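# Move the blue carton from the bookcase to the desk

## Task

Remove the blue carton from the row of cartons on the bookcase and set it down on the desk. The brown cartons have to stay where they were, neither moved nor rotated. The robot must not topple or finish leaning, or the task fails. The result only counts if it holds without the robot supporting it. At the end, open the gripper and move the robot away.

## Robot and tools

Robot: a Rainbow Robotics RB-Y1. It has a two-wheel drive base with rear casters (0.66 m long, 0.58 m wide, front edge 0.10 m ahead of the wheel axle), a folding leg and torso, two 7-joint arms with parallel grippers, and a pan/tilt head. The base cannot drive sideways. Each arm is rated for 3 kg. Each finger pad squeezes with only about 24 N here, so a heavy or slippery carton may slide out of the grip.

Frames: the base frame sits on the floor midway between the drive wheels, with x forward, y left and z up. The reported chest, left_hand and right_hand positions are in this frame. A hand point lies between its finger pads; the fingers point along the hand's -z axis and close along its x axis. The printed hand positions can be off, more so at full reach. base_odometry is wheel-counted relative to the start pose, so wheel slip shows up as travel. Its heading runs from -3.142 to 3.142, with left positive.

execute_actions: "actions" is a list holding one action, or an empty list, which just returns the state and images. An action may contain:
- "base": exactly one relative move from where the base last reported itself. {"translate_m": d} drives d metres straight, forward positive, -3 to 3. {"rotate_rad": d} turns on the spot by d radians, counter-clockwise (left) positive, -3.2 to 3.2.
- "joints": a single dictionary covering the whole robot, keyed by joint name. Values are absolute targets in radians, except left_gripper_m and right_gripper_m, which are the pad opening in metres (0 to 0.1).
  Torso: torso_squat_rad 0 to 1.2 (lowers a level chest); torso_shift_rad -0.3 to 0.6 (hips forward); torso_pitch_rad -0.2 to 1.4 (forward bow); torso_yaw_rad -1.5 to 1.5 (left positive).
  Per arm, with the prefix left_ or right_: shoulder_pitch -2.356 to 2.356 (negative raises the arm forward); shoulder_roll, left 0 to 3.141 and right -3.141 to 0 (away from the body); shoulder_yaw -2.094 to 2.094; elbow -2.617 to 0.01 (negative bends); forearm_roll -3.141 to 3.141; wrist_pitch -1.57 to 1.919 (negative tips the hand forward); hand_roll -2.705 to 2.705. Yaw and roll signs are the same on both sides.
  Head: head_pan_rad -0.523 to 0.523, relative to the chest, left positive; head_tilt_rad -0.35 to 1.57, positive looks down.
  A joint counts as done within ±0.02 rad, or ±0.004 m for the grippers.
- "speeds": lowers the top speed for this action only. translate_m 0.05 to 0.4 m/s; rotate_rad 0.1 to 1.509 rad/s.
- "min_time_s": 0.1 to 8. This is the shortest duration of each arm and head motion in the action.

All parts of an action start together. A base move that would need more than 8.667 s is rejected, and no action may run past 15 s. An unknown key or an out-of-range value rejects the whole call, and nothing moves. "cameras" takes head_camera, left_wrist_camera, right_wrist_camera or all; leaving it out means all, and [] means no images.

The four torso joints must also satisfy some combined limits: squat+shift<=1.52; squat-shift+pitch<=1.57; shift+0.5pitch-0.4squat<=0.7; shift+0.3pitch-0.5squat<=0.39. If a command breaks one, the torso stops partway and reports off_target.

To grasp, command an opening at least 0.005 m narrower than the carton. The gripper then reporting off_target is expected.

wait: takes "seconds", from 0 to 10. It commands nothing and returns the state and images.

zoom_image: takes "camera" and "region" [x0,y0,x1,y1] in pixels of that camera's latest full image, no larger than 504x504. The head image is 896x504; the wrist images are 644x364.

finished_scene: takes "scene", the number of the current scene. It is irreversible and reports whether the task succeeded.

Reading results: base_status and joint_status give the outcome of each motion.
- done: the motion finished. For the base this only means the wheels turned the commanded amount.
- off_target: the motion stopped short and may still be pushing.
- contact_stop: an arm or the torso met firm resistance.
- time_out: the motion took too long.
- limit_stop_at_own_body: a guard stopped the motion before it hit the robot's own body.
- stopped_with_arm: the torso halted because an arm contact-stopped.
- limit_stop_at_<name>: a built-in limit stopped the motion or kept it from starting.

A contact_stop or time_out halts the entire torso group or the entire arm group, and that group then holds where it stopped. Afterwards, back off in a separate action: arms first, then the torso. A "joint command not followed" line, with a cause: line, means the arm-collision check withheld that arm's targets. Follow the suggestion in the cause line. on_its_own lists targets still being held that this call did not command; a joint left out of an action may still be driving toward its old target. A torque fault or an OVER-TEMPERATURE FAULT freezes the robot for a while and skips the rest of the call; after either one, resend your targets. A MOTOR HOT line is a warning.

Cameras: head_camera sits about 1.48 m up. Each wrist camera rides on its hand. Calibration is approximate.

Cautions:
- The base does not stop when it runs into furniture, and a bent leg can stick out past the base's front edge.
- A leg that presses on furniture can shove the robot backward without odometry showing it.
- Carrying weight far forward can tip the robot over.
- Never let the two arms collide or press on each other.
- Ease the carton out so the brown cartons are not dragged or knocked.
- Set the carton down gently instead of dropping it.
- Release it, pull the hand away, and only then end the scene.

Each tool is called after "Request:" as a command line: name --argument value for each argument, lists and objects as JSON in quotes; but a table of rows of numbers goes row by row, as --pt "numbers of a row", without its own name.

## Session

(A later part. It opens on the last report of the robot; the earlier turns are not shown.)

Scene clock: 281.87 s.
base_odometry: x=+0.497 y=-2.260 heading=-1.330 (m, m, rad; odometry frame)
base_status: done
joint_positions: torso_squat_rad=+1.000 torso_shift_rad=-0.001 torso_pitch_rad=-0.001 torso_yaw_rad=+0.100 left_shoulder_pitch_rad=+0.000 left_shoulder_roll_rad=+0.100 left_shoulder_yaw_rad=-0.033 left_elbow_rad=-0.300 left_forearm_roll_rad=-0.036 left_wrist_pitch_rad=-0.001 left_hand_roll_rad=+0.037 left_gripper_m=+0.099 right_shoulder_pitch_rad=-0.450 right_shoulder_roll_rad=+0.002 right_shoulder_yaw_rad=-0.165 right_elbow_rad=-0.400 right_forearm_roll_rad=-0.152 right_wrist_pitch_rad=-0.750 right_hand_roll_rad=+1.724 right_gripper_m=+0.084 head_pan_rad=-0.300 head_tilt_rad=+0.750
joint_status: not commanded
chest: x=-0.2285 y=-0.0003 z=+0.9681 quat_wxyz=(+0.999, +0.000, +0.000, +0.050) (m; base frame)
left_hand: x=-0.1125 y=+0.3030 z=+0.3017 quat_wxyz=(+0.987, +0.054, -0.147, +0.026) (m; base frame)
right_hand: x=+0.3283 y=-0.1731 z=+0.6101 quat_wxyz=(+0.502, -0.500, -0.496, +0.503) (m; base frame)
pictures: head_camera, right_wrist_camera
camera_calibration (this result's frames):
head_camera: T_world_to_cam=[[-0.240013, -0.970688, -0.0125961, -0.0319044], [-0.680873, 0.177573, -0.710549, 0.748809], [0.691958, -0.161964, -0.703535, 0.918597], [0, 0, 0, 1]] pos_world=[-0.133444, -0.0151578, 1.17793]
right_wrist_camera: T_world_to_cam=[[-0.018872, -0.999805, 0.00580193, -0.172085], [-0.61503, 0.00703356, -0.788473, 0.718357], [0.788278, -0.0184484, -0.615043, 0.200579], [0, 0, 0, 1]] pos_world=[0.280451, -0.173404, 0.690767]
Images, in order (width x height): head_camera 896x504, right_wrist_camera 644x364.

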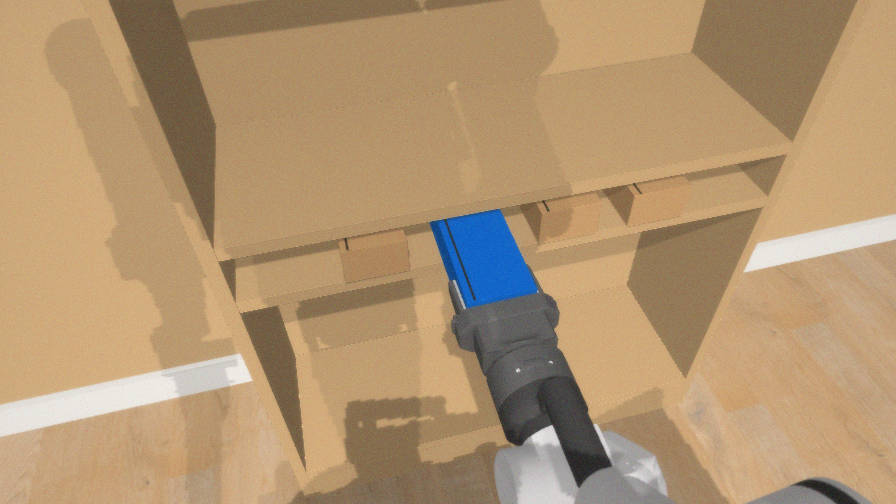

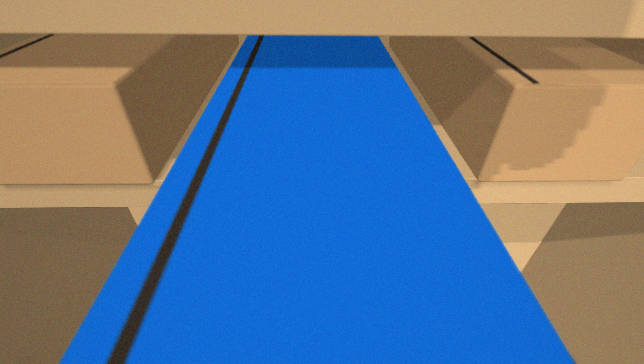

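Request:
execute_actions --actions '[{"base": {"translate_m": 0.02}, "speeds": {"translate_m": 0.05}, "joints": {"left_shoulder_pitch_rad": 0.62, "left_shoulder_roll_rad": 0.42, "left_shoulder_yaw_rad": -0.135, "left_elbow_rad": -1.83, "left_forearm_roll_rad": -0.69, "left_wrist_pitch_rad": -0.741, "left_hand_roll_rad": 0.978}}]' --cameras '[]'

Request:
execute_actions --actions '[{"joints": {"right_gripper_m": 0.1}}]' --cameras '["right_wrist_camera"]'

Request:
execute_actions --actions '[{"base": {"translate_m": -0.08}, "speeds": {"translate_m": 0.15}}]' --cameras '["head_camera", "right_wrist_camera"]'

Scene clock: 404.03 s.
base_odometry: x=+0.502 y=-2.279 heading=-1.331 (m, m, rad; odometry frame)
base_status: done
joint_positions: torso_squat_rad=+1.000 torso_shift_rad=-0.001 torso_pitch_rad=+0.000 torso_yaw_rad=+0.100 left_shoulder_pitch_rad=+0.620 left_shoulder_roll_rad=+0.420 left_shoulder_yaw_rad=-0.135 left_elbow_rad=-1.830 left_forearm_roll_rad=-0.690 left_wrist_pitch_rad=-0.741 left_hand_roll_rad=+0.978 left_gripper_m=+0.099 right_shoulder_pitch_rad=-0.450 right_shoulder_roll_rad=+0.002 right_shoulder_yaw_rad=-0.165 right_elbow_rad=-0.400 right_forearm_roll_rad=-0.152 right_wrist_pitch_rad=-0.750 right_hand_roll_rad=+1.724 right_gripper_m=+0.084 head_pan_rad=-0.300 head_tilt_rad=+0.750
joint_status: all done
chest: x=-0.2285 y=-0.0003 z=+0.9681 quat_wxyz=(+0.999, +0.000, +0.000, +0.050) (m; base frame)
left_hand: x=+0.0266 y=+0.2123 z=+0.7076 quat_wxyz=(+0.676, -0.211, -0.686, -0.168) (m; base frame)
right_hand: x=+0.3283 y=-0.1731 z=+0.6101 quat_wxyz=(+0.502, -0.500, -0.496, +0.503) (m; base frame)
pictures: none
No camera images: the call's "cameras" was empty. Leave "cameras" out to get every camera's image.

Scene clock: 404.90 s.
base_odometry: x=+0.502 y=-2.279 heading=-1.331 (m, m, rad; odometry frame)
base_status: not commanded
joint_positions: torso_squat_rad=+1.000 torso_shift_rad=-0.001 torso_pitch_rad=+0.000 torso_yaw_rad=+0.100 left_shoulder_pitch_rad=+0.620 left_shoulder_roll_rad=+0.420 left_shoulder_yaw_rad=-0.135 left_elbow_rad=-1.830 left_forearm_roll_rad=-0.690 left_wrist_pitch_rad=-0.741 left_hand_roll_rad=+0.978 left_gripper_m=+0.099 right_shoulder_pitch_rad=-0.450 right_shoulder_roll_rad=+0.002 right_shoulder_yaw_rad=-0.165 right_elbow_rad=-0.400 right_forearm_roll_rad=-0.152 right_wrist_pitch_rad=-0.750 right_hand_roll_rad=+1.724 right_gripper_m=+0.099 head_pan_rad=-0.300 head_tilt_rad=+0.750
joint_status: all done
chest: x=-0.2285 y=-0.0003 z=+0.9681 quat_wxyz=(+0.999, +0.000, +0.000, +0.050) (m; base frame)
left_hand: x=+0.0266 y=+0.2123 z=+0.7076 quat_wxyz=(+0.676, -0.211, -0.686, -0.168) (m; base frame)
right_hand: x=+0.3283 y=-0.1731 z=+0.6101 quat_wxyz=(+0.502, -0.500, -0.496, +0.503) (m; base frame)
pictures: right_wrist_camera
camera_calibration (this result's frames):
right_wrist_camera: T_world_to_cam=[[-0.0188712, -0.999805, 0.00578272, -0.172067], [-0.61511, 0.00705005, -0.78841, 0.718334], [0.788215, -0.0184352, -0.615123, 0.200605], [0, 0, 0, 1]] pos_world=[0.280487, -0.173399, 0.690733]
Images, in order (width x height): right_wrist_camera 644x364.

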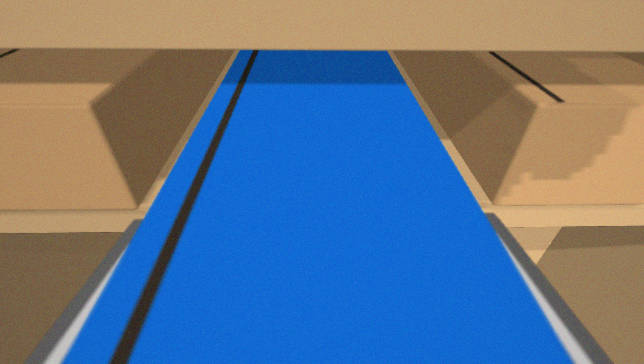

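Scene clock: 406.23 s.
base_odometry: x=+0.483 y=-2.202 heading=-1.330 (m, m, rad; odometry frame)
base_status: done
joint_positions: torso_squat_rad=+1.000 torso_shift_rad=-0.001 torso_pitch_rad=-0.001 torso_yaw_rad=+0.100 left_shoulder_pitch_rad=+0.620 left_shoulder_roll_rad=+0.420 left_shoulder_yaw_rad=-0.135 left_elbow_rad=-1.830 left_forearm_roll_rad=-0.690 left_wrist_pitch_rad=-0.741 left_hand_roll_rad=+0.978 left_gripper_m=+0.099 right_shoulder_pitch_rad=-0.450 right_shoulder_roll_rad=+0.002 right_shoulder_yaw_rad=-0.165 right_elbow_rad=-0.400 right_forearm_roll_rad=-0.152 right_wrist_pitch_rad=-0.750 right_hand_roll_rad=+1.724 right_gripper_m=+0.099 head_pan_rad=-0.300 head_tilt_rad=+0.750
joint_status: not commanded
chest: x=-0.2286 y=-0.0003 z=+0.9681 quat_wxyz=(+0.999, +0.000, +0.000, +0.050) (m; base frame)
left_hand: x=+0.0265 y=+0.2123 z=+0.7076 quat_wxyz=(+0.676, -0.211, -0.686, -0.168) (m; base frame)
right_hand: x=+0.3283 y=-0.1731 z=+0.6101 quat_wxyz=(+0.502, -0.500, -0.496, +0.503) (m; base frame)
pictures: head_camera, right_wrist_camera
camera_calibration (this result's frames):
head_camera: T_world_to_cam=[[-0.24003, -0.970684, -0.012607, -0.0319028], [-0.680843, 0.177587, -0.710574, 0.748827], [0.691982, -0.161976, -0.703509, 0.918587], [0, 0, 0, 1]] pos_world=[-0.133469, -0.0151608, 1.17793]
right_wrist_camera: T_world_to_cam=[[-0.0189056, -0.999805, 0.00579118, -0.172084], [-0.615064, 0.00706351, -0.788446, 0.718323], [0.788251, -0.018468, -0.615077, 0.200618], [0, 0, 0, 1]] pos_world=[0.280424, -0.173419, 0.690751]
Images, in order (width x height): head_camera 896x504, right_wrist_camera 644x364.

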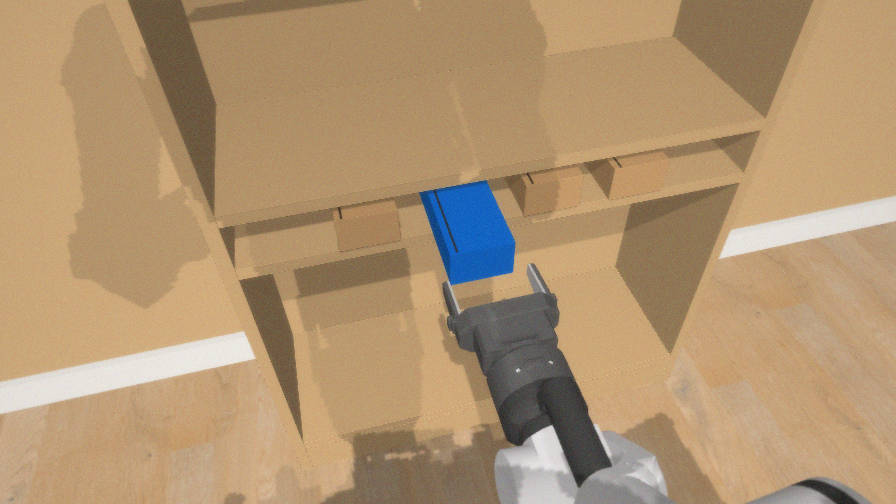

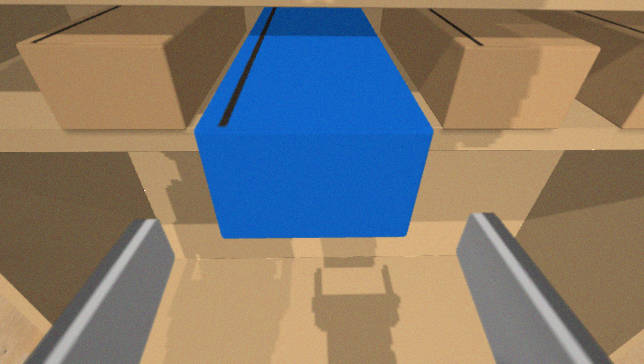

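Request:
execute_actions --actions '[{"joints": {"torso_yaw_rad": -0.667, "torso_squat_rad": 1.1, "right_shoulder_pitch_rad": 0.0, "right_shoulder_yaw_rad": 0.667, "right_elbow_rad": -1.3, "right_forearm_roll_rad": 0.0, "right_wrist_pitch_rad": -0.27, "right_hand_roll_rad": 1.571, "head_pan_rad": 0.4, "head_tilt_rad": 0.9}, "min_time_s": 1.5}]'

Scene clock: 417.47 s.
base_odometry: x=+0.483 y=-2.202 heading=-1.330 (m, m, rad; odometry frame)
base_status: not commanded
joint_positions: torso_squat_rad=+1.100 torso_shift_rad=-0.001 torso_pitch_rad=-0.001 torso_yaw_rad=-0.667 left_shoulder_pitch_rad=+0.620 left_shoulder_roll_rad=+0.420 left_shoulder_yaw_rad=-0.135 left_elbow_rad=-1.830 left_forearm_roll_rad=-0.690 left_wrist_pitch_rad=-0.741 left_hand_roll_rad=+0.978 left_gripper_m=+0.099 right_shoulder_pitch_rad=+0.000 right_shoulder_roll_rad=+0.002 right_shoulder_yaw_rad=+0.667 right_elbow_rad=-1.300 right_forearm_roll_rad=+0.000 right_wrist_pitch_rad=-0.270 right_hand_roll_rad=+1.571 right_gripper_m=+0.099 head_pan_rad=+0.400 head_tilt_rad=+0.900
joint_status: all done
chest: x=-0.2285 y=-0.0003 z=+0.9075 quat_wxyz=(+0.945, +0.000, +0.000, -0.327) (m; base frame)
left_hand: x=+0.1027 y=-0.0242 z=+0.6470 quat_wxyz=(+0.564, -0.452, -0.557, -0.408) (m; base frame)
right_hand: x=+0.1360 y=-0.1727 z=+0.6137 quat_wxyz=(+0.500, -0.500, -0.501, +0.499) (m; base frame)
pictures: head_camera, left_wrist_camera, right_wrist_camera
camera_calibration (this result's frames):
head_camera: T_world_to_cam=[[-0.305918, -0.952038, -0.00616443, -0.0698677], [-0.762221, 0.248793, -0.597596, 0.564081], [0.570468, -0.178117, -0.801774, 0.959421], [0, 0, 0, 1]] pos_world=[-0.138738, -0.0359676, 1.1059]
left_wrist_camera: T_world_to_cam=[[0.00774482, 0.0577928, 0.998299, -0.643464], [-0.924589, 0.380675, -0.0148648, 0.144436], [-0.380886, -0.922901, 0.0563829, 0.069138], [0, 0, 0, 1]] pos_world=[0.164861, 0.0460119, 0.640618]
right_wrist_camera: T_world_to_cam=[[-0.0161199, -0.99987, -0.000936262, -0.171545], [-0.607269, 0.0105343, -0.794426, 0.606082], [0.794333, -0.0122375, -0.60736, 0.349899], [0, 0, 0, 1]] pos_world=[0.0873535, -0.173625, 0.693842]
Images, in order (width x height): head_camera 896x504, left_wrist_camera 644x364, right_wrist_camera 644x364.

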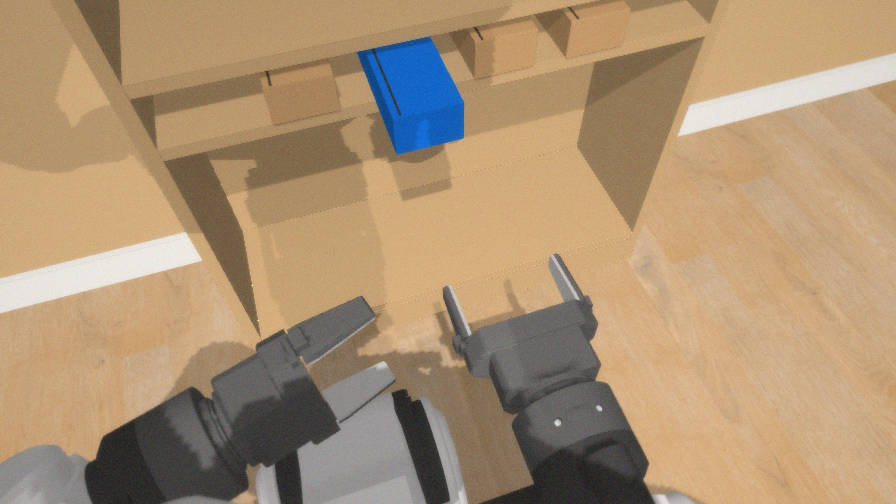

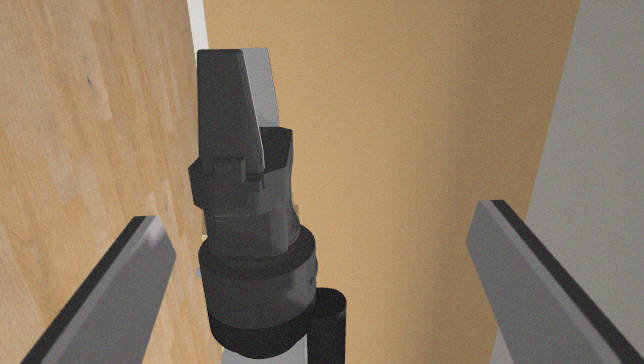

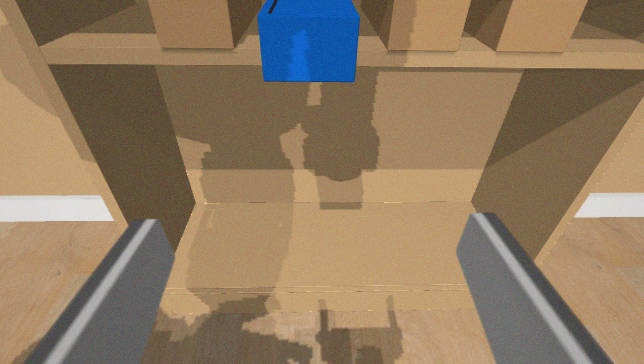

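Request:
execute_actions --actions '[{"base": {"translate_m": 0.19}, "speeds": {"translate_m": 0.25}}]' --cameras '["head_camera", "right_wrist_camera"]'

Scene clock: 424.10 s.
base_odometry: x=+0.528 y=-2.386 heading=-1.331 (m, m, rad; odometry frame)
base_status: done
joint_positions: torso_squat_rad=+1.100 torso_shift_rad=-0.001 torso_pitch_rad=+0.000 torso_yaw_rad=-0.667 left_shoulder_pitch_rad=+0.620 left_shoulder_roll_rad=+0.420 left_shoulder_yaw_rad=-0.135 left_elbow_rad=-1.830 left_forearm_roll_rad=-0.690 left_wrist_pitch_rad=-0.741 left_hand_roll_rad=+0.978 left_gripper_m=+0.099 right_shoulder_pitch_rad=+0.000 right_shoulder_roll_rad=+0.002 right_shoulder_yaw_rad=+0.667 right_elbow_rad=-1.300 right_forearm_roll_rad=+0.000 right_wrist_pitch_rad=-0.270 right_hand_roll_rad=+1.571 right_gripper_m=+0.099 head_pan_rad=+0.400 head_tilt_rad=+0.900
joint_status: not commanded
chest: x=-0.2284 y=-0.0003 z=+0.9075 quat_wxyz=(+0.945, +0.000, +0.000, -0.327) (m; base frame)
left_hand: x=+0.1027 y=-0.0242 z=+0.6469 quat_wxyz=(+0.564, -0.452, -0.557, -0.408) (m; base frame)
right_hand: x=+0.1360 y=-0.1727 z=+0.6136 quat_wxyz=(+0.500, -0.500, -0.500, +0.499) (m; base frame)
pictures: head_camera, right_wrist_camera
camera_calibration (this result's frames):
head_camera: T_world_to_cam=[[-0.305916, -0.952039, -0.00609331, -0.0699012], [-0.762361, 0.248791, -0.597418, 0.563963], [0.570282, -0.178115, -0.801906, 0.959439], [0, 0, 0, 1]] pos_world=[-0.138591, -0.0359674, 1.10588]
right_wrist_camera: T_world_to_cam=[[-0.0161206, -0.99987, -0.000936338, -0.171544], [-0.607381, 0.0105365, -0.794341, 0.606036], [0.794247, -0.0122365, -0.607472, 0.34992], [0, 0, 0, 1]] pos_world=[0.0874064, -0.173625, 0.693805]
Images, in order (width x height): head_camera 896x504, right_wrist_camera 644x364.

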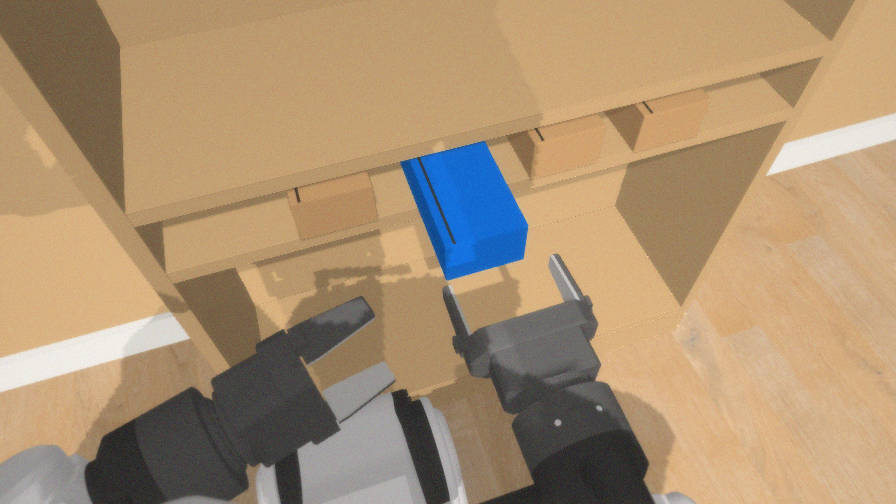

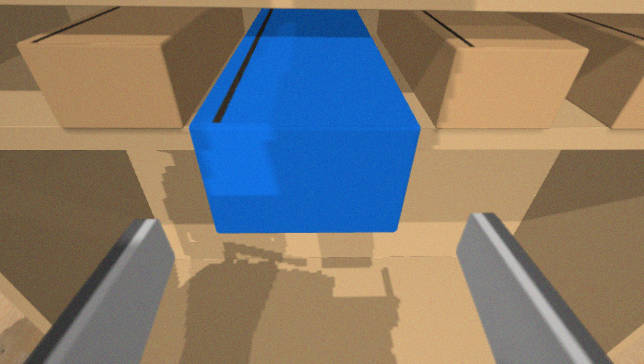

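Request:
execute_actions --actions '[{"base": {"translate_m": 0.084}, "speeds": {"translate_m": 0.08}}]' --cameras '["right_wrist_camera"]'

Request:
execute_actions --actions '[{"joints": {"right_gripper_m": 0.06}}]' --cameras '["head_camera", "right_wrist_camera"]'

Request:
execute_actions --actions '[{"base": {"translate_m": -0.09}, "speeds": {"translate_m": 0.07}}]' --cameras '["head_camera", "right_wrist_camera"]'

Scene clock: 436.93 s.
base_odometry: x=+0.548 y=-2.468 heading=-1.332 (m, m, rad; odometry frame)
base_status: done
joint_positions: torso_squat_rad=+1.100 torso_shift_rad=-0.001 torso_pitch_rad=+0.000 torso_yaw_rad=-0.667 left_shoulder_pitch_rad=+0.620 left_shoulder_roll_rad=+0.420 left_shoulder_yaw_rad=-0.135 left_elbow_rad=-1.830 left_forearm_roll_rad=-0.690 left_wrist_pitch_rad=-0.741 left_hand_roll_rad=+0.978 left_gripper_m=+0.099 right_shoulder_pitch_rad=+0.000 right_shoulder_roll_rad=+0.002 right_shoulder_yaw_rad=+0.667 right_elbow_rad=-1.300 right_forearm_roll_rad=+0.000 right_wrist_pitch_rad=-0.270 right_hand_roll_rad=+1.571 right_gripper_m=+0.099 head_pan_rad=+0.400 head_tilt_rad=+0.900
joint_status: not commanded
chest: x=-0.2284 y=-0.0003 z=+0.9074 quat_wxyz=(+0.945, +0.000, +0.000, -0.327) (m; base frame)
left_hand: x=+0.1026 y=-0.0242 z=+0.6469 quat_wxyz=(+0.564, -0.452, -0.557, -0.408) (m; base frame)
right_hand: x=+0.1360 y=-0.1727 z=+0.6136 quat_wxyz=(+0.500, -0.500, -0.500, +0.499) (m; base frame)
pictures: right_wrist_camera
camera_calibration (this result's frames):
right_wrist_camera: T_world_to_cam=[[-0.0161241, -0.99987, -0.000941242, -0.171541], [-0.607344, 0.0105419, -0.794369, 0.606052], [0.794275, -0.0122368, -0.607435, 0.349911], [0, 0, 0, 1]] pos_world=[0.0873904, -0.173625, 0.693816]
Images, in order (width x height): right_wrist_camera 644x364.

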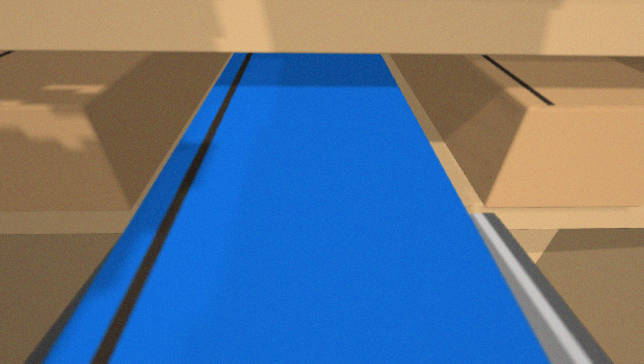

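Scene clock: 437.80 s.
base_odometry: x=+0.548 y=-2.468 heading=-1.332 (m, m, rad; odometry frame)
base_status: not commanded
joint_positions: torso_squat_rad=+1.100 torso_shift_rad=-0.001 torso_pitch_rad=+0.000 torso_yaw_rad=-0.667 left_shoulder_pitch_rad=+0.620 left_shoulder_roll_rad=+0.420 left_shoulder_yaw_rad=-0.135 left_elbow_rad=-1.830 left_forearm_roll_rad=-0.690 left_wrist_pitch_rad=-0.741 left_hand_roll_rad=+0.978 left_gripper_m=+0.099 right_shoulder_pitch_rad=+0.000 right_shoulder_roll_rad=+0.002 right_shoulder_yaw_rad=+0.667 right_elbow_rad=-1.300 right_forearm_roll_rad=+0.000 right_wrist_pitch_rad=-0.270 right_hand_roll_rad=+1.571 right_gripper_m=+0.084 head_pan_rad=+0.400 head_tilt_rad=+0.900
joint_status: right_gripper_m off_target (ended at +0.084, target +0.060)
chest: x=-0.2284 y=-0.0003 z=+0.9074 quat_wxyz=(+0.945, +0.000, +0.000, -0.327) (m; base frame)
left_hand: x=+0.1026 y=-0.0242 z=+0.6469 quat_wxyz=(+0.564, -0.452, -0.557, -0.408) (m; base frame)
right_hand: x=+0.1360 y=-0.1727 z=+0.6136 quat_wxyz=(+0.500, -0.500, -0.500, +0.499) (m; base frame)
pictures: head_camera, right_wrist_camera
camera_calibration (this result's frames):
head_camera: T_world_to_cam=[[-0.305916, -0.952039, -0.00610815, -0.069895], [-0.762332, 0.248791, -0.597455, 0.563982], [0.570321, -0.178114, -0.801879, 0.959433], [0, 0, 0, 1]] pos_world=[-0.138625, -0.0359674, 1.10588]
right_wrist_camera: T_world_to_cam=[[-0.0161174, -0.99987, -0.000949949, -0.171533], [-0.607345, 0.0105448, -0.794369, 0.606052], [0.794275, -0.0122262, -0.607435, 0.349913], [0, 0, 0, 1]] pos_world=[0.0873905, -0.173623, 0.693816]
Images, in order (width x height): head_camera 896x504, right_wrist_camera 644x364.

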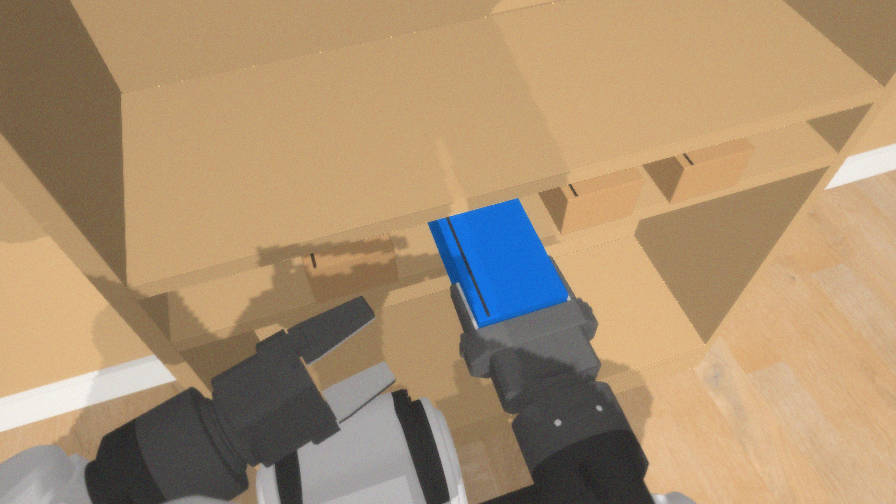

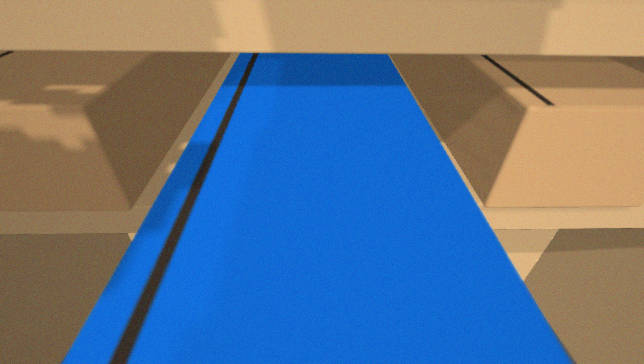

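Scene clock: 439.57 s.
base_odometry: x=+0.526 y=-2.381 heading=-1.331 (m, m, rad; odometry frame)
base_status: done
joint_positions: torso_squat_rad=+1.100 torso_shift_rad=-0.001 torso_pitch_rad=-0.001 torso_yaw_rad=-0.667 left_shoulder_pitch_rad=+0.620 left_shoulder_roll_rad=+0.420 left_shoulder_yaw_rad=-0.135 left_elbow_rad=-1.830 left_forearm_roll_rad=-0.690 left_wrist_pitch_rad=-0.741 left_hand_roll_rad=+0.978 left_gripper_m=+0.099 right_shoulder_pitch_rad=+0.000 right_shoulder_roll_rad=+0.002 right_shoulder_yaw_rad=+0.667 right_elbow_rad=-1.300 right_forearm_roll_rad=+0.000 right_wrist_pitch_rad=-0.270 right_hand_roll_rad=+1.571 right_gripper_m=+0.084 head_pan_rad=+0.400 head_tilt_rad=+0.900
joint_status: not commanded
chest: x=-0.2285 y=-0.0003 z=+0.9074 quat_wxyz=(+0.945, +0.000, +0.000, -0.327) (m; base frame)
left_hand: x=+0.1026 y=-0.0241 z=+0.6469 quat_wxyz=(+0.564, -0.452, -0.557, -0.408) (m; base frame)
right_hand: x=+0.1360 y=-0.1727 z=+0.6137 quat_wxyz=(+0.500, -0.500, -0.501, +0.499) (m; base frame)
pictures: head_camera, right_wrist_camera
camera_calibration (this result's frames):
head_camera: T_world_to_cam=[[-0.305912, -0.95204, -0.00614636, -0.0698779], [-0.762258, 0.248789, -0.597551, 0.564032], [0.570421, -0.178113, -0.801807, 0.959415], [0, 0, 0, 1]] pos_world=[-0.13871, -0.0359671, 1.10587]
right_wrist_camera: T_world_to_cam=[[-0.0161088, -0.99987, -0.000954932, -0.171529], [-0.607188, 0.0105411, -0.794488, 0.606156], [0.794395, -0.0122184, -0.607279, 0.349855], [0, 0, 0, 1]] pos_world=[0.0873647, -0.173622, 0.69388]
Images, in order (width x height): head_camera 896x504, right_wrist_camera 644x364.

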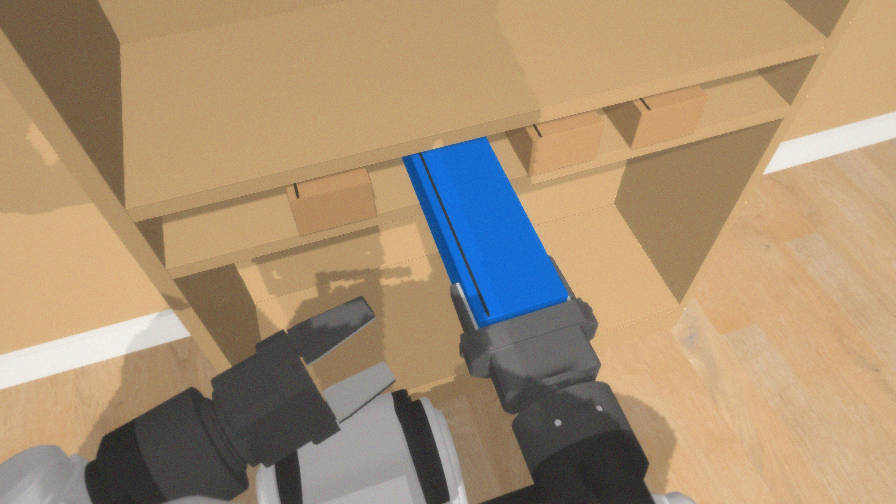

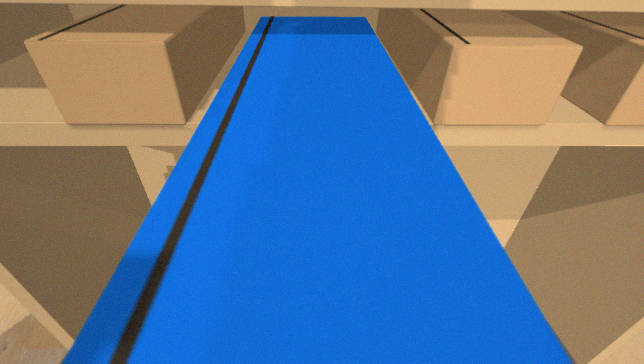

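Request:
execute_actions --actions '[{"joints": {"left_shoulder_pitch_rad": 0.218, "left_elbow_rad": -1.432}}]' --cameras '["head_camera", "left_wrist_camera"]'

Scene clock: 447.70 s.
base_odometry: x=+0.526 y=-2.381 heading=-1.331 (m, m, rad; odometry frame)
base_status: not commanded
joint_positions: torso_squat_rad=+1.100 torso_shift_rad=-0.001 torso_pitch_rad=-0.001 torso_yaw_rad=-0.667 left_shoulder_pitch_rad=+0.218 left_shoulder_roll_rad=+0.420 left_shoulder_yaw_rad=-0.135 left_elbow_rad=-1.432 left_forearm_roll_rad=-0.690 left_wrist_pitch_rad=-0.741 left_hand_roll_rad=+0.978 left_gripper_m=+0.099 right_shoulder_pitch_rad=+0.000 right_shoulder_roll_rad=+0.002 right_shoulder_yaw_rad=+0.667 right_elbow_rad=-1.300 right_forearm_roll_rad=+0.000 right_wrist_pitch_rad=-0.270 right_hand_roll_rad=+1.571 right_gripper_m=+0.084 head_pan_rad=+0.400 head_tilt_rad=+0.900
joint_status: all done
chest: x=-0.2285 y=-0.0003 z=+0.9074 quat_wxyz=(+0.945, +0.000, +0.000, -0.327) (m; base frame)
left_hand: x=+0.1981 y=-0.0753 z=+0.6117 quat_wxyz=(+0.561, -0.431, -0.561, -0.430) (m; base frame)
right_hand: x=+0.1360 y=-0.1727 z=+0.6137 quat_wxyz=(+0.500, -0.500, -0.501, +0.499) (m; base frame)
pictures: head_camera, left_wrist_camera
camera_calibration (this result's frames):
head_camera: T_world_to_cam=[[-0.305894, -0.952046, -0.00614232, -0.0698751], [-0.762271, 0.248774, -0.59754, 0.564025], [0.570414, -0.178102, -0.801815, 0.959416], [0, 0, 0, 1]] pos_world=[-0.138699, -0.0359653, 1.10587]
left_wrist_camera: T_world_to_cam=[[-0.0364628, 0.0165807, 0.999197, -0.600858], [-0.923517, 0.381463, -0.0400311, 0.266877], [-0.38182, -0.924235, 0.00140335, 0.093994], [0, 0, 0, 1]] pos_world=[0.260446, -0.00496858, 0.610927]
Images, in order (width x height): head_camera 896x504, left_wrist_camera 644x364.

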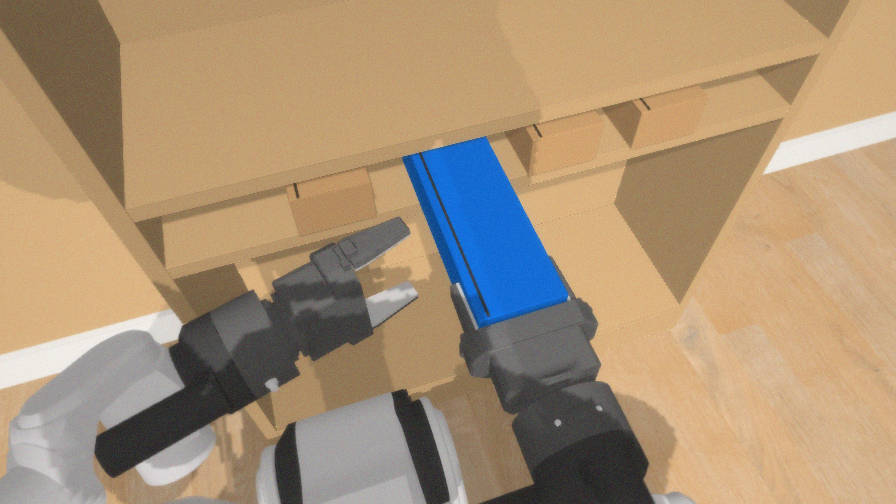

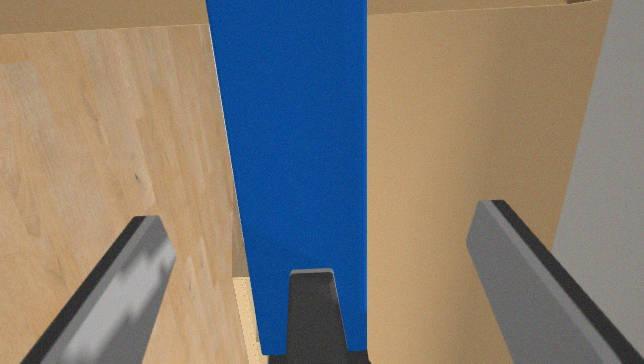

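Request:
execute_actions --actions '[{"joints": {"left_shoulder_pitch_rad": 0.01, "left_shoulder_roll_rad": 0.289, "left_shoulder_yaw_rad": -0.13, "left_elbow_rad": -1.265, "left_forearm_roll_rad": -0.837, "left_wrist_pitch_rad": -0.679, "left_hand_roll_rad": 1.036}, "min_time_s": 1.2}]' --cameras '["head_camera", "left_wrist_camera"]'

Scene clock: 466.33 s.
base_odometry: x=+0.526 y=-2.381 heading=-1.331 (m, m, rad; odometry frame)
base_status: not commanded
joint_positions: torso_squat_rad=+1.100 torso_shift_rad=-0.001 torso_pitch_rad=-0.001 torso_yaw_rad=-0.667 left_shoulder_pitch_rad=+0.010 left_shoulder_roll_rad=+0.289 left_shoulder_yaw_rad=-0.130 left_elbow_rad=-1.265 left_forearm_roll_rad=-0.837 left_wrist_pitch_rad=-0.679 left_hand_roll_rad=+1.036 left_gripper_m=+0.099 right_shoulder_pitch_rad=+0.000 right_shoulder_roll_rad=+0.002 right_shoulder_yaw_rad=+0.667 right_elbow_rad=-1.300 right_forearm_roll_rad=+0.000 right_wrist_pitch_rad=-0.270 right_hand_roll_rad=+1.571 right_gripper_m=+0.084 head_pan_rad=+0.400 head_tilt_rad=+0.900
joint_status: all done
chest: x=-0.2285 y=-0.0003 z=+0.9074 quat_wxyz=(+0.945, +0.000, +0.000, -0.327) (m; base frame)
left_hand: x=+0.2198 y=-0.1501 z=+0.6060 quat_wxyz=(+0.566, -0.429, -0.557, -0.430) (m; base frame)
right_hand: x=+0.1360 y=-0.1727 z=+0.6137 quat_wxyz=(+0.500, -0.500, -0.501, +0.499) (m; base frame)
pictures: head_camera, left_wrist_camera
camera_calibration (this result's frames):
head_camera: T_world_to_cam=[[-0.305894, -0.952046, -0.00614292, -0.0698748], [-0.76227, 0.248775, -0.597541, 0.564025], [0.570414, -0.178102, -0.801815, 0.959416], [0, 0, 0, 1]] pos_world=[-0.138699, -0.0359655, 1.10587]
left_wrist_camera: T_world_to_cam=[[-0.0281992, 0.00471153, 0.999591, -0.597009], [-0.924801, 0.379428, -0.0278777, 0.307773], [-0.379404, -0.925209, -0.00634233, 0.0371599], [0, 0, 0, 1]] pos_world=[0.281893, -0.0795844, 0.60558]
Images, in order (width x height): head_camera 896x504, left_wrist_camera 644x364.

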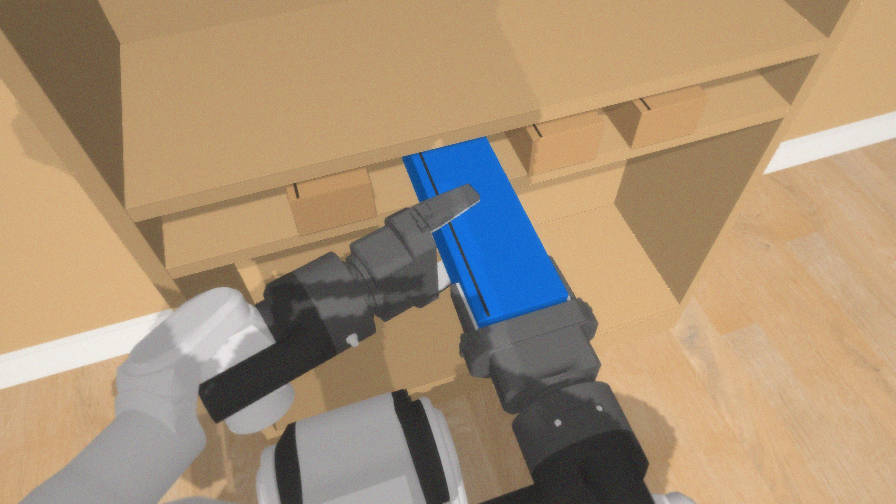

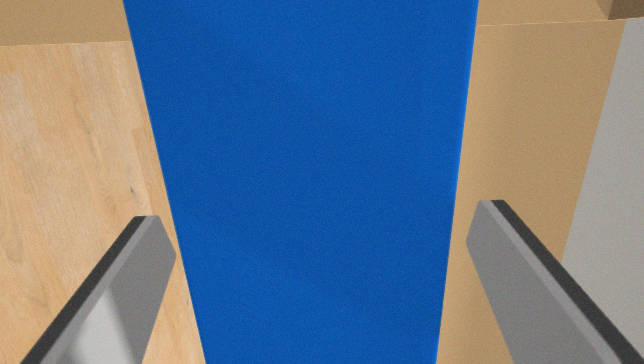

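Request:
execute_actions --actions '[{"joints": {"left_gripper_m": 0.03}}]'

Scene clock: 471.10 s.
base_odometry: x=+0.526 y=-2.381 heading=-1.331 (m, m, rad; odometry frame)
base_status: not commanded
joint_positions: torso_squat_rad=+1.100 torso_shift_rad=-0.001 torso_pitch_rad=-0.001 torso_yaw_rad=-0.667 left_shoulder_pitch_rad=+0.010 left_shoulder_roll_rad=+0.289 left_shoulder_yaw_rad=-0.130 left_elbow_rad=-1.265 left_forearm_roll_rad=-0.837 left_wrist_pitch_rad=-0.679 left_hand_roll_rad=+1.036 left_gripper_m=+0.056 right_shoulder_pitch_rad=+0.000 right_shoulder_roll_rad=+0.002 right_shoulder_yaw_rad=+0.667 right_elbow_rad=-1.300 right_forearm_roll_rad=+0.000 right_wrist_pitch_rad=-0.270 right_hand_roll_rad=+1.571 right_gripper_m=+0.084 head_pan_rad=+0.400 head_tilt_rad=+0.900
joint_status: left_gripper_m off_target (ended at +0.056, target +0.030)
chest: x=-0.2285 y=-0.0003 z=+0.9074 quat_wxyz=(+0.945, +0.000, +0.000, -0.327) (m; base frame)
left_hand: x=+0.2198 y=-0.1501 z=+0.6059 quat_wxyz=(+0.566, -0.429, -0.557, -0.430) (m; base frame)
right_hand: x=+0.1360 y=-0.1727 z=+0.6138 quat_wxyz=(+0.500, -0.500, -0.501, +0.499) (m; base frame)
pictures: head_camera, left_wrist_camera, right_wrist_camera
camera_calibration (this result's frames):
head_camera: T_world_to_cam=[[-0.305894, -0.952046, -0.00614304, -0.0698748], [-0.76227, 0.248775, -0.597541, 0.564025], [0.570414, -0.178102, -0.801815, 0.959416], [0, 0, 0, 1]] pos_world=[-0.138699, -0.0359656, 1.10587]
left_wrist_camera: T_world_to_cam=[[-0.0280522, 0.00444799, 0.999597, -0.596963], [-0.924866, 0.379288, -0.0276427, 0.30763], [-0.379258, -0.925268, -0.00652605, 0.0372826], [0, 0, 0, 1]] pos_world=[0.28191, -0.0795284, 0.605469]
right_wrist_camera: T_world_to_cam=[[-0.0160909, -0.99987, -0.00105815, -0.171461], [-0.607036, 0.01061, -0.794604, 0.606284], [0.794512, -0.0121436, -0.607128, 0.349788], [0, 0, 0, 1]] pos_world=[0.0873667, -0.173623, 0.69394]
Images, in order (width x height): head_camera 896x504, left_wrist_camera 644x364, right_wrist_camera 644x364.

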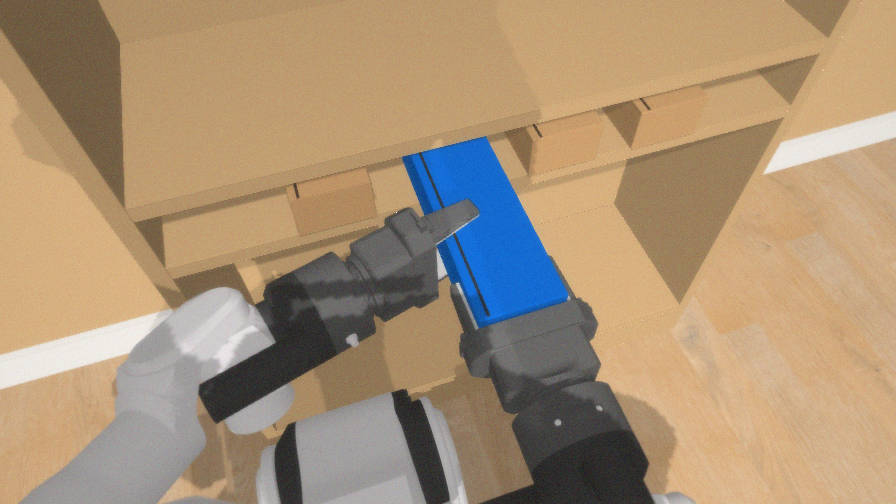

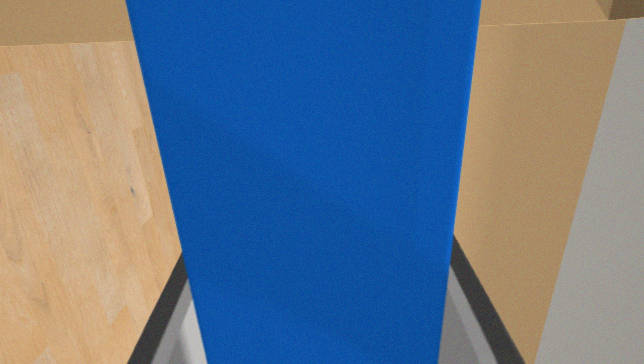

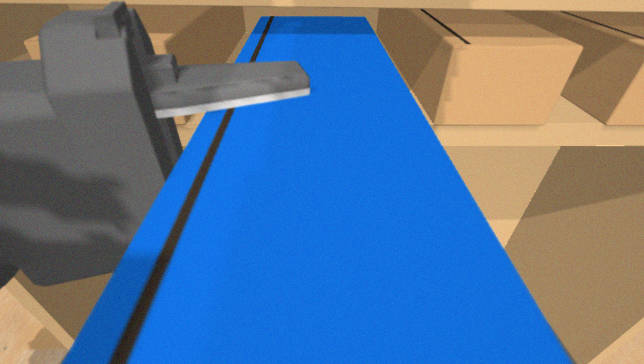

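Request:
execute_actions --actions '[{"base": {"translate_m": -2.4}}]' --cameras '["head_camera", "right_wrist_camera"]'

Scene clock: 526.43 s.
base_odometry: x=-0.042 y=-0.049 heading=-1.332 (m, m, rad; odometry frame)
base_status: done
joint_positions: torso_squat_rad=+1.100 torso_shift_rad=-0.001 torso_pitch_rad=-0.001 torso_yaw_rad=-0.667 left_shoulder_pitch_rad=+0.010 left_shoulder_roll_rad=+0.289 left_shoulder_yaw_rad=-0.130 left_elbow_rad=-1.265 left_forearm_roll_rad=-0.837 left_wrist_pitch_rad=-0.679 left_hand_roll_rad=+1.036 left_gripper_m=+0.056 right_shoulder_pitch_rad=+0.000 right_shoulder_roll_rad=+0.002 right_shoulder_yaw_rad=+0.667 right_elbow_rad=-1.300 right_forearm_roll_rad=+0.000 right_wrist_pitch_rad=-0.270 right_hand_roll_rad=+1.571 right_gripper_m=+0.084 head_pan_rad=+0.400 head_tilt_rad=+0.900
joint_status: not commanded
chest: x=-0.2285 y=-0.0003 z=+0.9074 quat_wxyz=(+0.945, +0.000, +0.000, -0.327) (m; base frame)
left_hand: x=+0.2198 y=-0.1501 z=+0.6059 quat_wxyz=(+0.566, -0.429, -0.557, -0.430) (m; base frame)
right_hand: x=+0.1361 y=-0.1726 z=+0.6139 quat_wxyz=(+0.500, -0.500, -0.501, +0.499) (m; base frame)
pictures: head_camera, right_wrist_camera
camera_calibration (this result's frames):
head_camera: T_world_to_cam=[[-0.305894, -0.952046, -0.00614291, -0.0698738], [-0.76227, 0.248774, -0.597541, 0.564028], [0.570415, -0.178101, -0.801815, 0.959415], [0, 0, 0, 1]] pos_world=[-0.138696, -0.0359654, 1.10587]
right_wrist_camera: T_world_to_cam=[[-0.0160631, -0.99987, -0.00111087, -0.171401], [-0.606938, 0.0106334, -0.794678, 0.606389], [0.794587, -0.0120907, -0.60703, 0.349737], [0, 0, 0, 1]] pos_world=[0.087391, -0.173598, 0.693995]
Images, in order (width x height): head_camera 896x504, right_wrist_camera 644x364.

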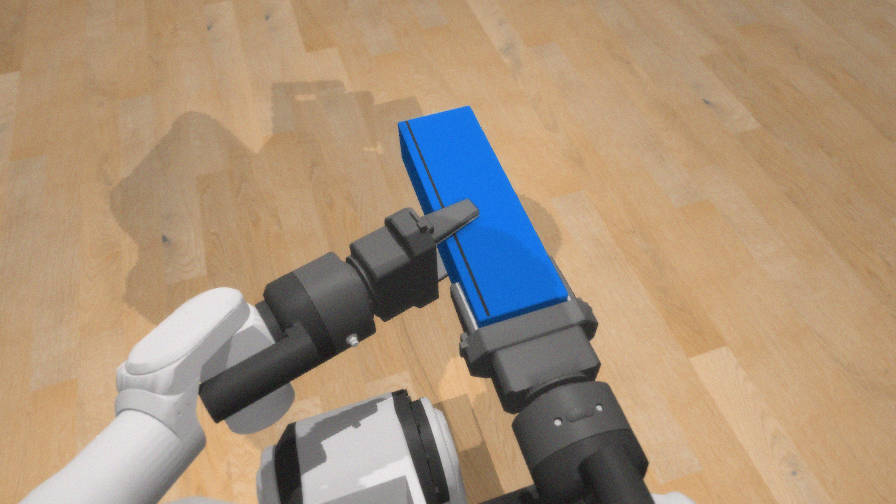

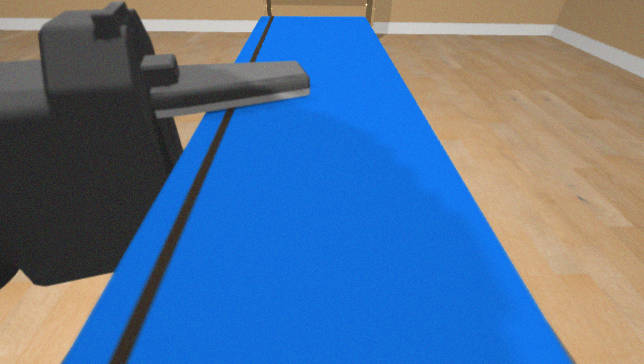

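Holding firm. Rotate and rise.

Request:
execute_actions --actions '[{"base": {"rotate_rad": -3.06}, "joints": {"torso_squat_rad": 0.7, "head_pan_rad": 0.523, "head_tilt_rad": 0.45}}]' --cameras '["head_camera", "right_wrist_camera"]'

Scene clock: 535.77 s.
base_odometry: x=-0.042 y=-0.049 heading=+1.892 (m, m, rad; odometry frame)
base_status: done
joint_positions: torso_squat_rad=+0.700 torso_shift_rad=-0.001 torso_pitch_rad=-0.001 torso_yaw_rad=-0.667 left_shoulder_pitch_rad=+0.010 left_shoulder_roll_rad=+0.289 left_shoulder_yaw_rad=-0.130 left_elbow_rad=-1.265 left_forearm_roll_rad=-0.837 left_wrist_pitch_rad=-0.679 left_hand_roll_rad=+1.036 left_gripper_m=+0.056 right_shoulder_pitch_rad=+0.000 right_shoulder_roll_rad=+0.002 right_shoulder_yaw_rad=+0.667 right_elbow_rad=-1.300 right_forearm_roll_rad=+0.000 right_wrist_pitch_rad=-0.270 right_hand_roll_rad=+1.571 right_gripper_m=+0.084 head_pan_rad=+0.523 head_tilt_rad=+0.450
joint_status: all done
chest: x=-0.2287 y=-0.0004 z=+1.1253 quat_wxyz=(+0.945, +0.000, +0.000, -0.327) (m; base frame)
left_hand: x=+0.2196 y=-0.1502 z=+0.8237 quat_wxyz=(+0.566, -0.429, -0.557, -0.430) (m; base frame)
right_hand: x=+0.1358 y=-0.1728 z=+0.8317 quat_wxyz=(+0.500, -0.500, -0.501, +0.499) (m; base frame)
pictures: head_camera, right_wrist_camera
camera_calibration (this result's frames):
head_camera: T_world_to_cam=[[-0.180231, -0.983317, -0.024566, -0.0181696], [-0.450876, 0.104786, -0.886414, 1.14078], [0.874201, -0.148683, -0.46224, 0.748828], [0, 0, 0, 1]] pos_world=[-0.143551, -0.0260655, 1.35689]
right_wrist_camera: T_world_to_cam=[[-0.0160372, -0.999871, -0.00110143, -0.171292], [-0.606915, 0.0106099, -0.794696, 0.77941], [0.794605, -0.0120763, -0.607006, 0.482158], [0, 0, 0, 1]] pos_world=[0.0871625, -0.173717, 0.911878]
Images, in order (width x height): head_camera 896x504, right_wrist_camera 644x364.

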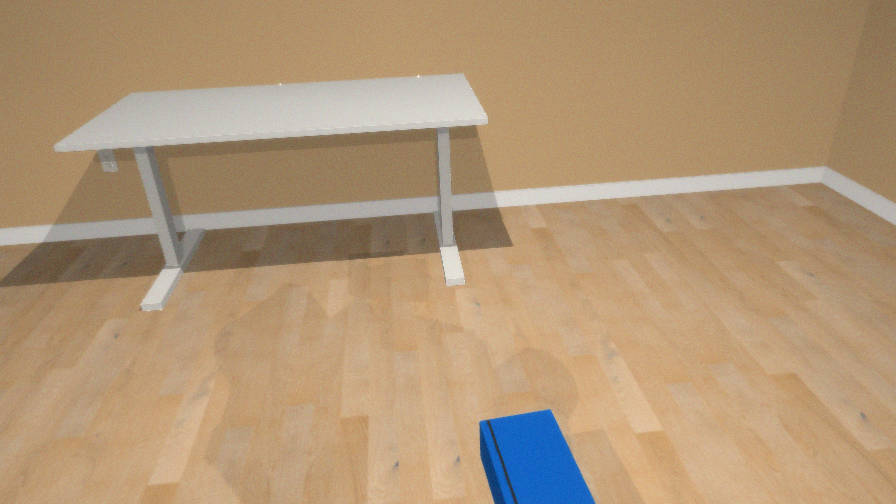

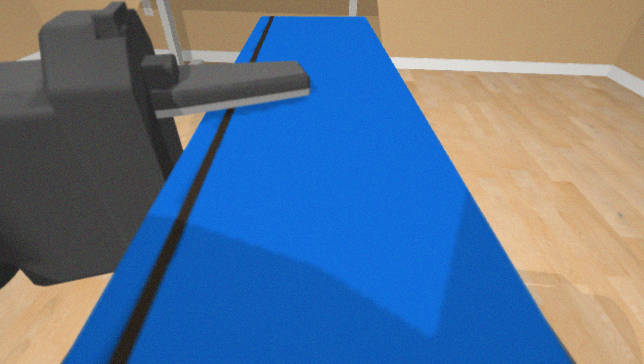

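Request:
execute_actions --actions '[{"base": {"translate_m": 1.62}, "joints": {"head_pan_rad": 0.4, "head_tilt_rad": 0.85}}]'

Scene clock: 566.27 s.
base_odometry: x=-0.553 y=+1.489 heading=+1.891 (m, m, rad; odometry frame)
base_status: done
joint_positions: torso_squat_rad=+0.700 torso_shift_rad=-0.001 torso_pitch_rad=+0.000 torso_yaw_rad=-0.667 left_shoulder_pitch_rad=+0.010 left_shoulder_roll_rad=+0.289 left_shoulder_yaw_rad=-0.130 left_elbow_rad=-1.265 left_forearm_roll_rad=-0.837 left_wrist_pitch_rad=-0.679 left_hand_roll_rad=+1.036 left_gripper_m=+0.056 right_shoulder_pitch_rad=+0.000 right_shoulder_roll_rad=+0.002 right_shoulder_yaw_rad=+0.667 right_elbow_rad=-1.300 right_forearm_roll_rad=+0.000 right_wrist_pitch_rad=-0.270 right_hand_roll_rad=+1.571 right_gripper_m=+0.084 head_pan_rad=+0.400 head_tilt_rad=+0.850
joint_status: all done
chest: x=-0.2286 y=-0.0004 z=+1.1253 quat_wxyz=(+0.945, +0.000, +0.000, -0.327) (m; base frame)
left_hand: x=+0.2197 y=-0.1502 z=+0.8237 quat_wxyz=(+0.566, -0.429, -0.557, -0.430) (m; base frame)
right_hand: x=+0.1359 y=-0.1728 z=+0.8317 quat_wxyz=(+0.500, -0.500, -0.501, +0.499) (m; base frame)
pictures: head_camera, left_wrist_camera, right_wrist_camera
camera_calibration (this result's frames):
head_camera: T_world_to_cam=[[-0.305469, -0.952166, -0.00827775, -0.0657682], [-0.732613, 0.240569, -0.636714, 0.752254], [0.608249, -0.188432, -0.771055, 1.10123], [0, 0, 0, 1]] pos_world=[-0.138804, -0.0360829, 1.32754]
left_wrist_camera: T_world_to_cam=[[-0.0278109, 0.00456716, 0.999603, -0.814755], [-0.924934, 0.379134, -0.0274657, 0.313431], [-0.379109, -0.925331, -0.00631973, 0.0383057], [0, 0, 0, 1]] pos_world=[0.281766, -0.0796658, 0.823282]
right_wrist_camera: T_world_to_cam=[[-0.0160322, -0.999871, -0.00108991, -0.171302], [-0.607032, 0.0105995, -0.794607, 0.779359], [0.794516, -0.0120777, -0.607124, 0.482192], [0, 0, 0, 1]] pos_world=[0.0872407, -0.173717, 0.911847]
Images, in order (width x height): head_camera 896x504, left_wrist_camera 644x364, right_wrist_camera 644x364.

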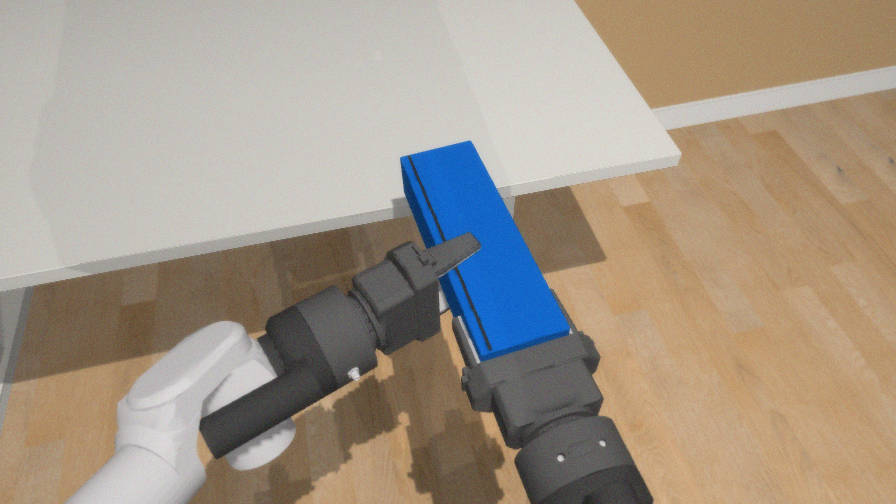

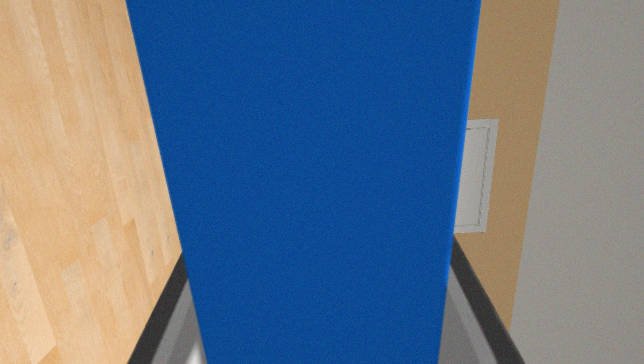

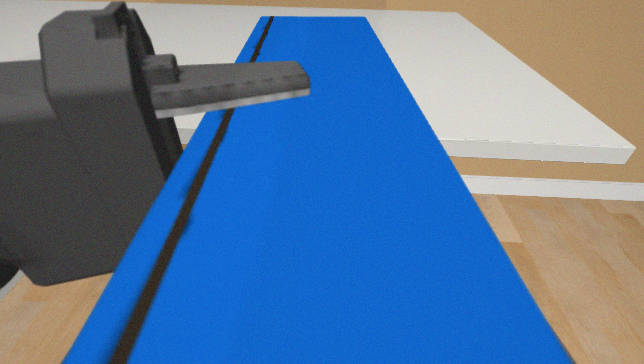

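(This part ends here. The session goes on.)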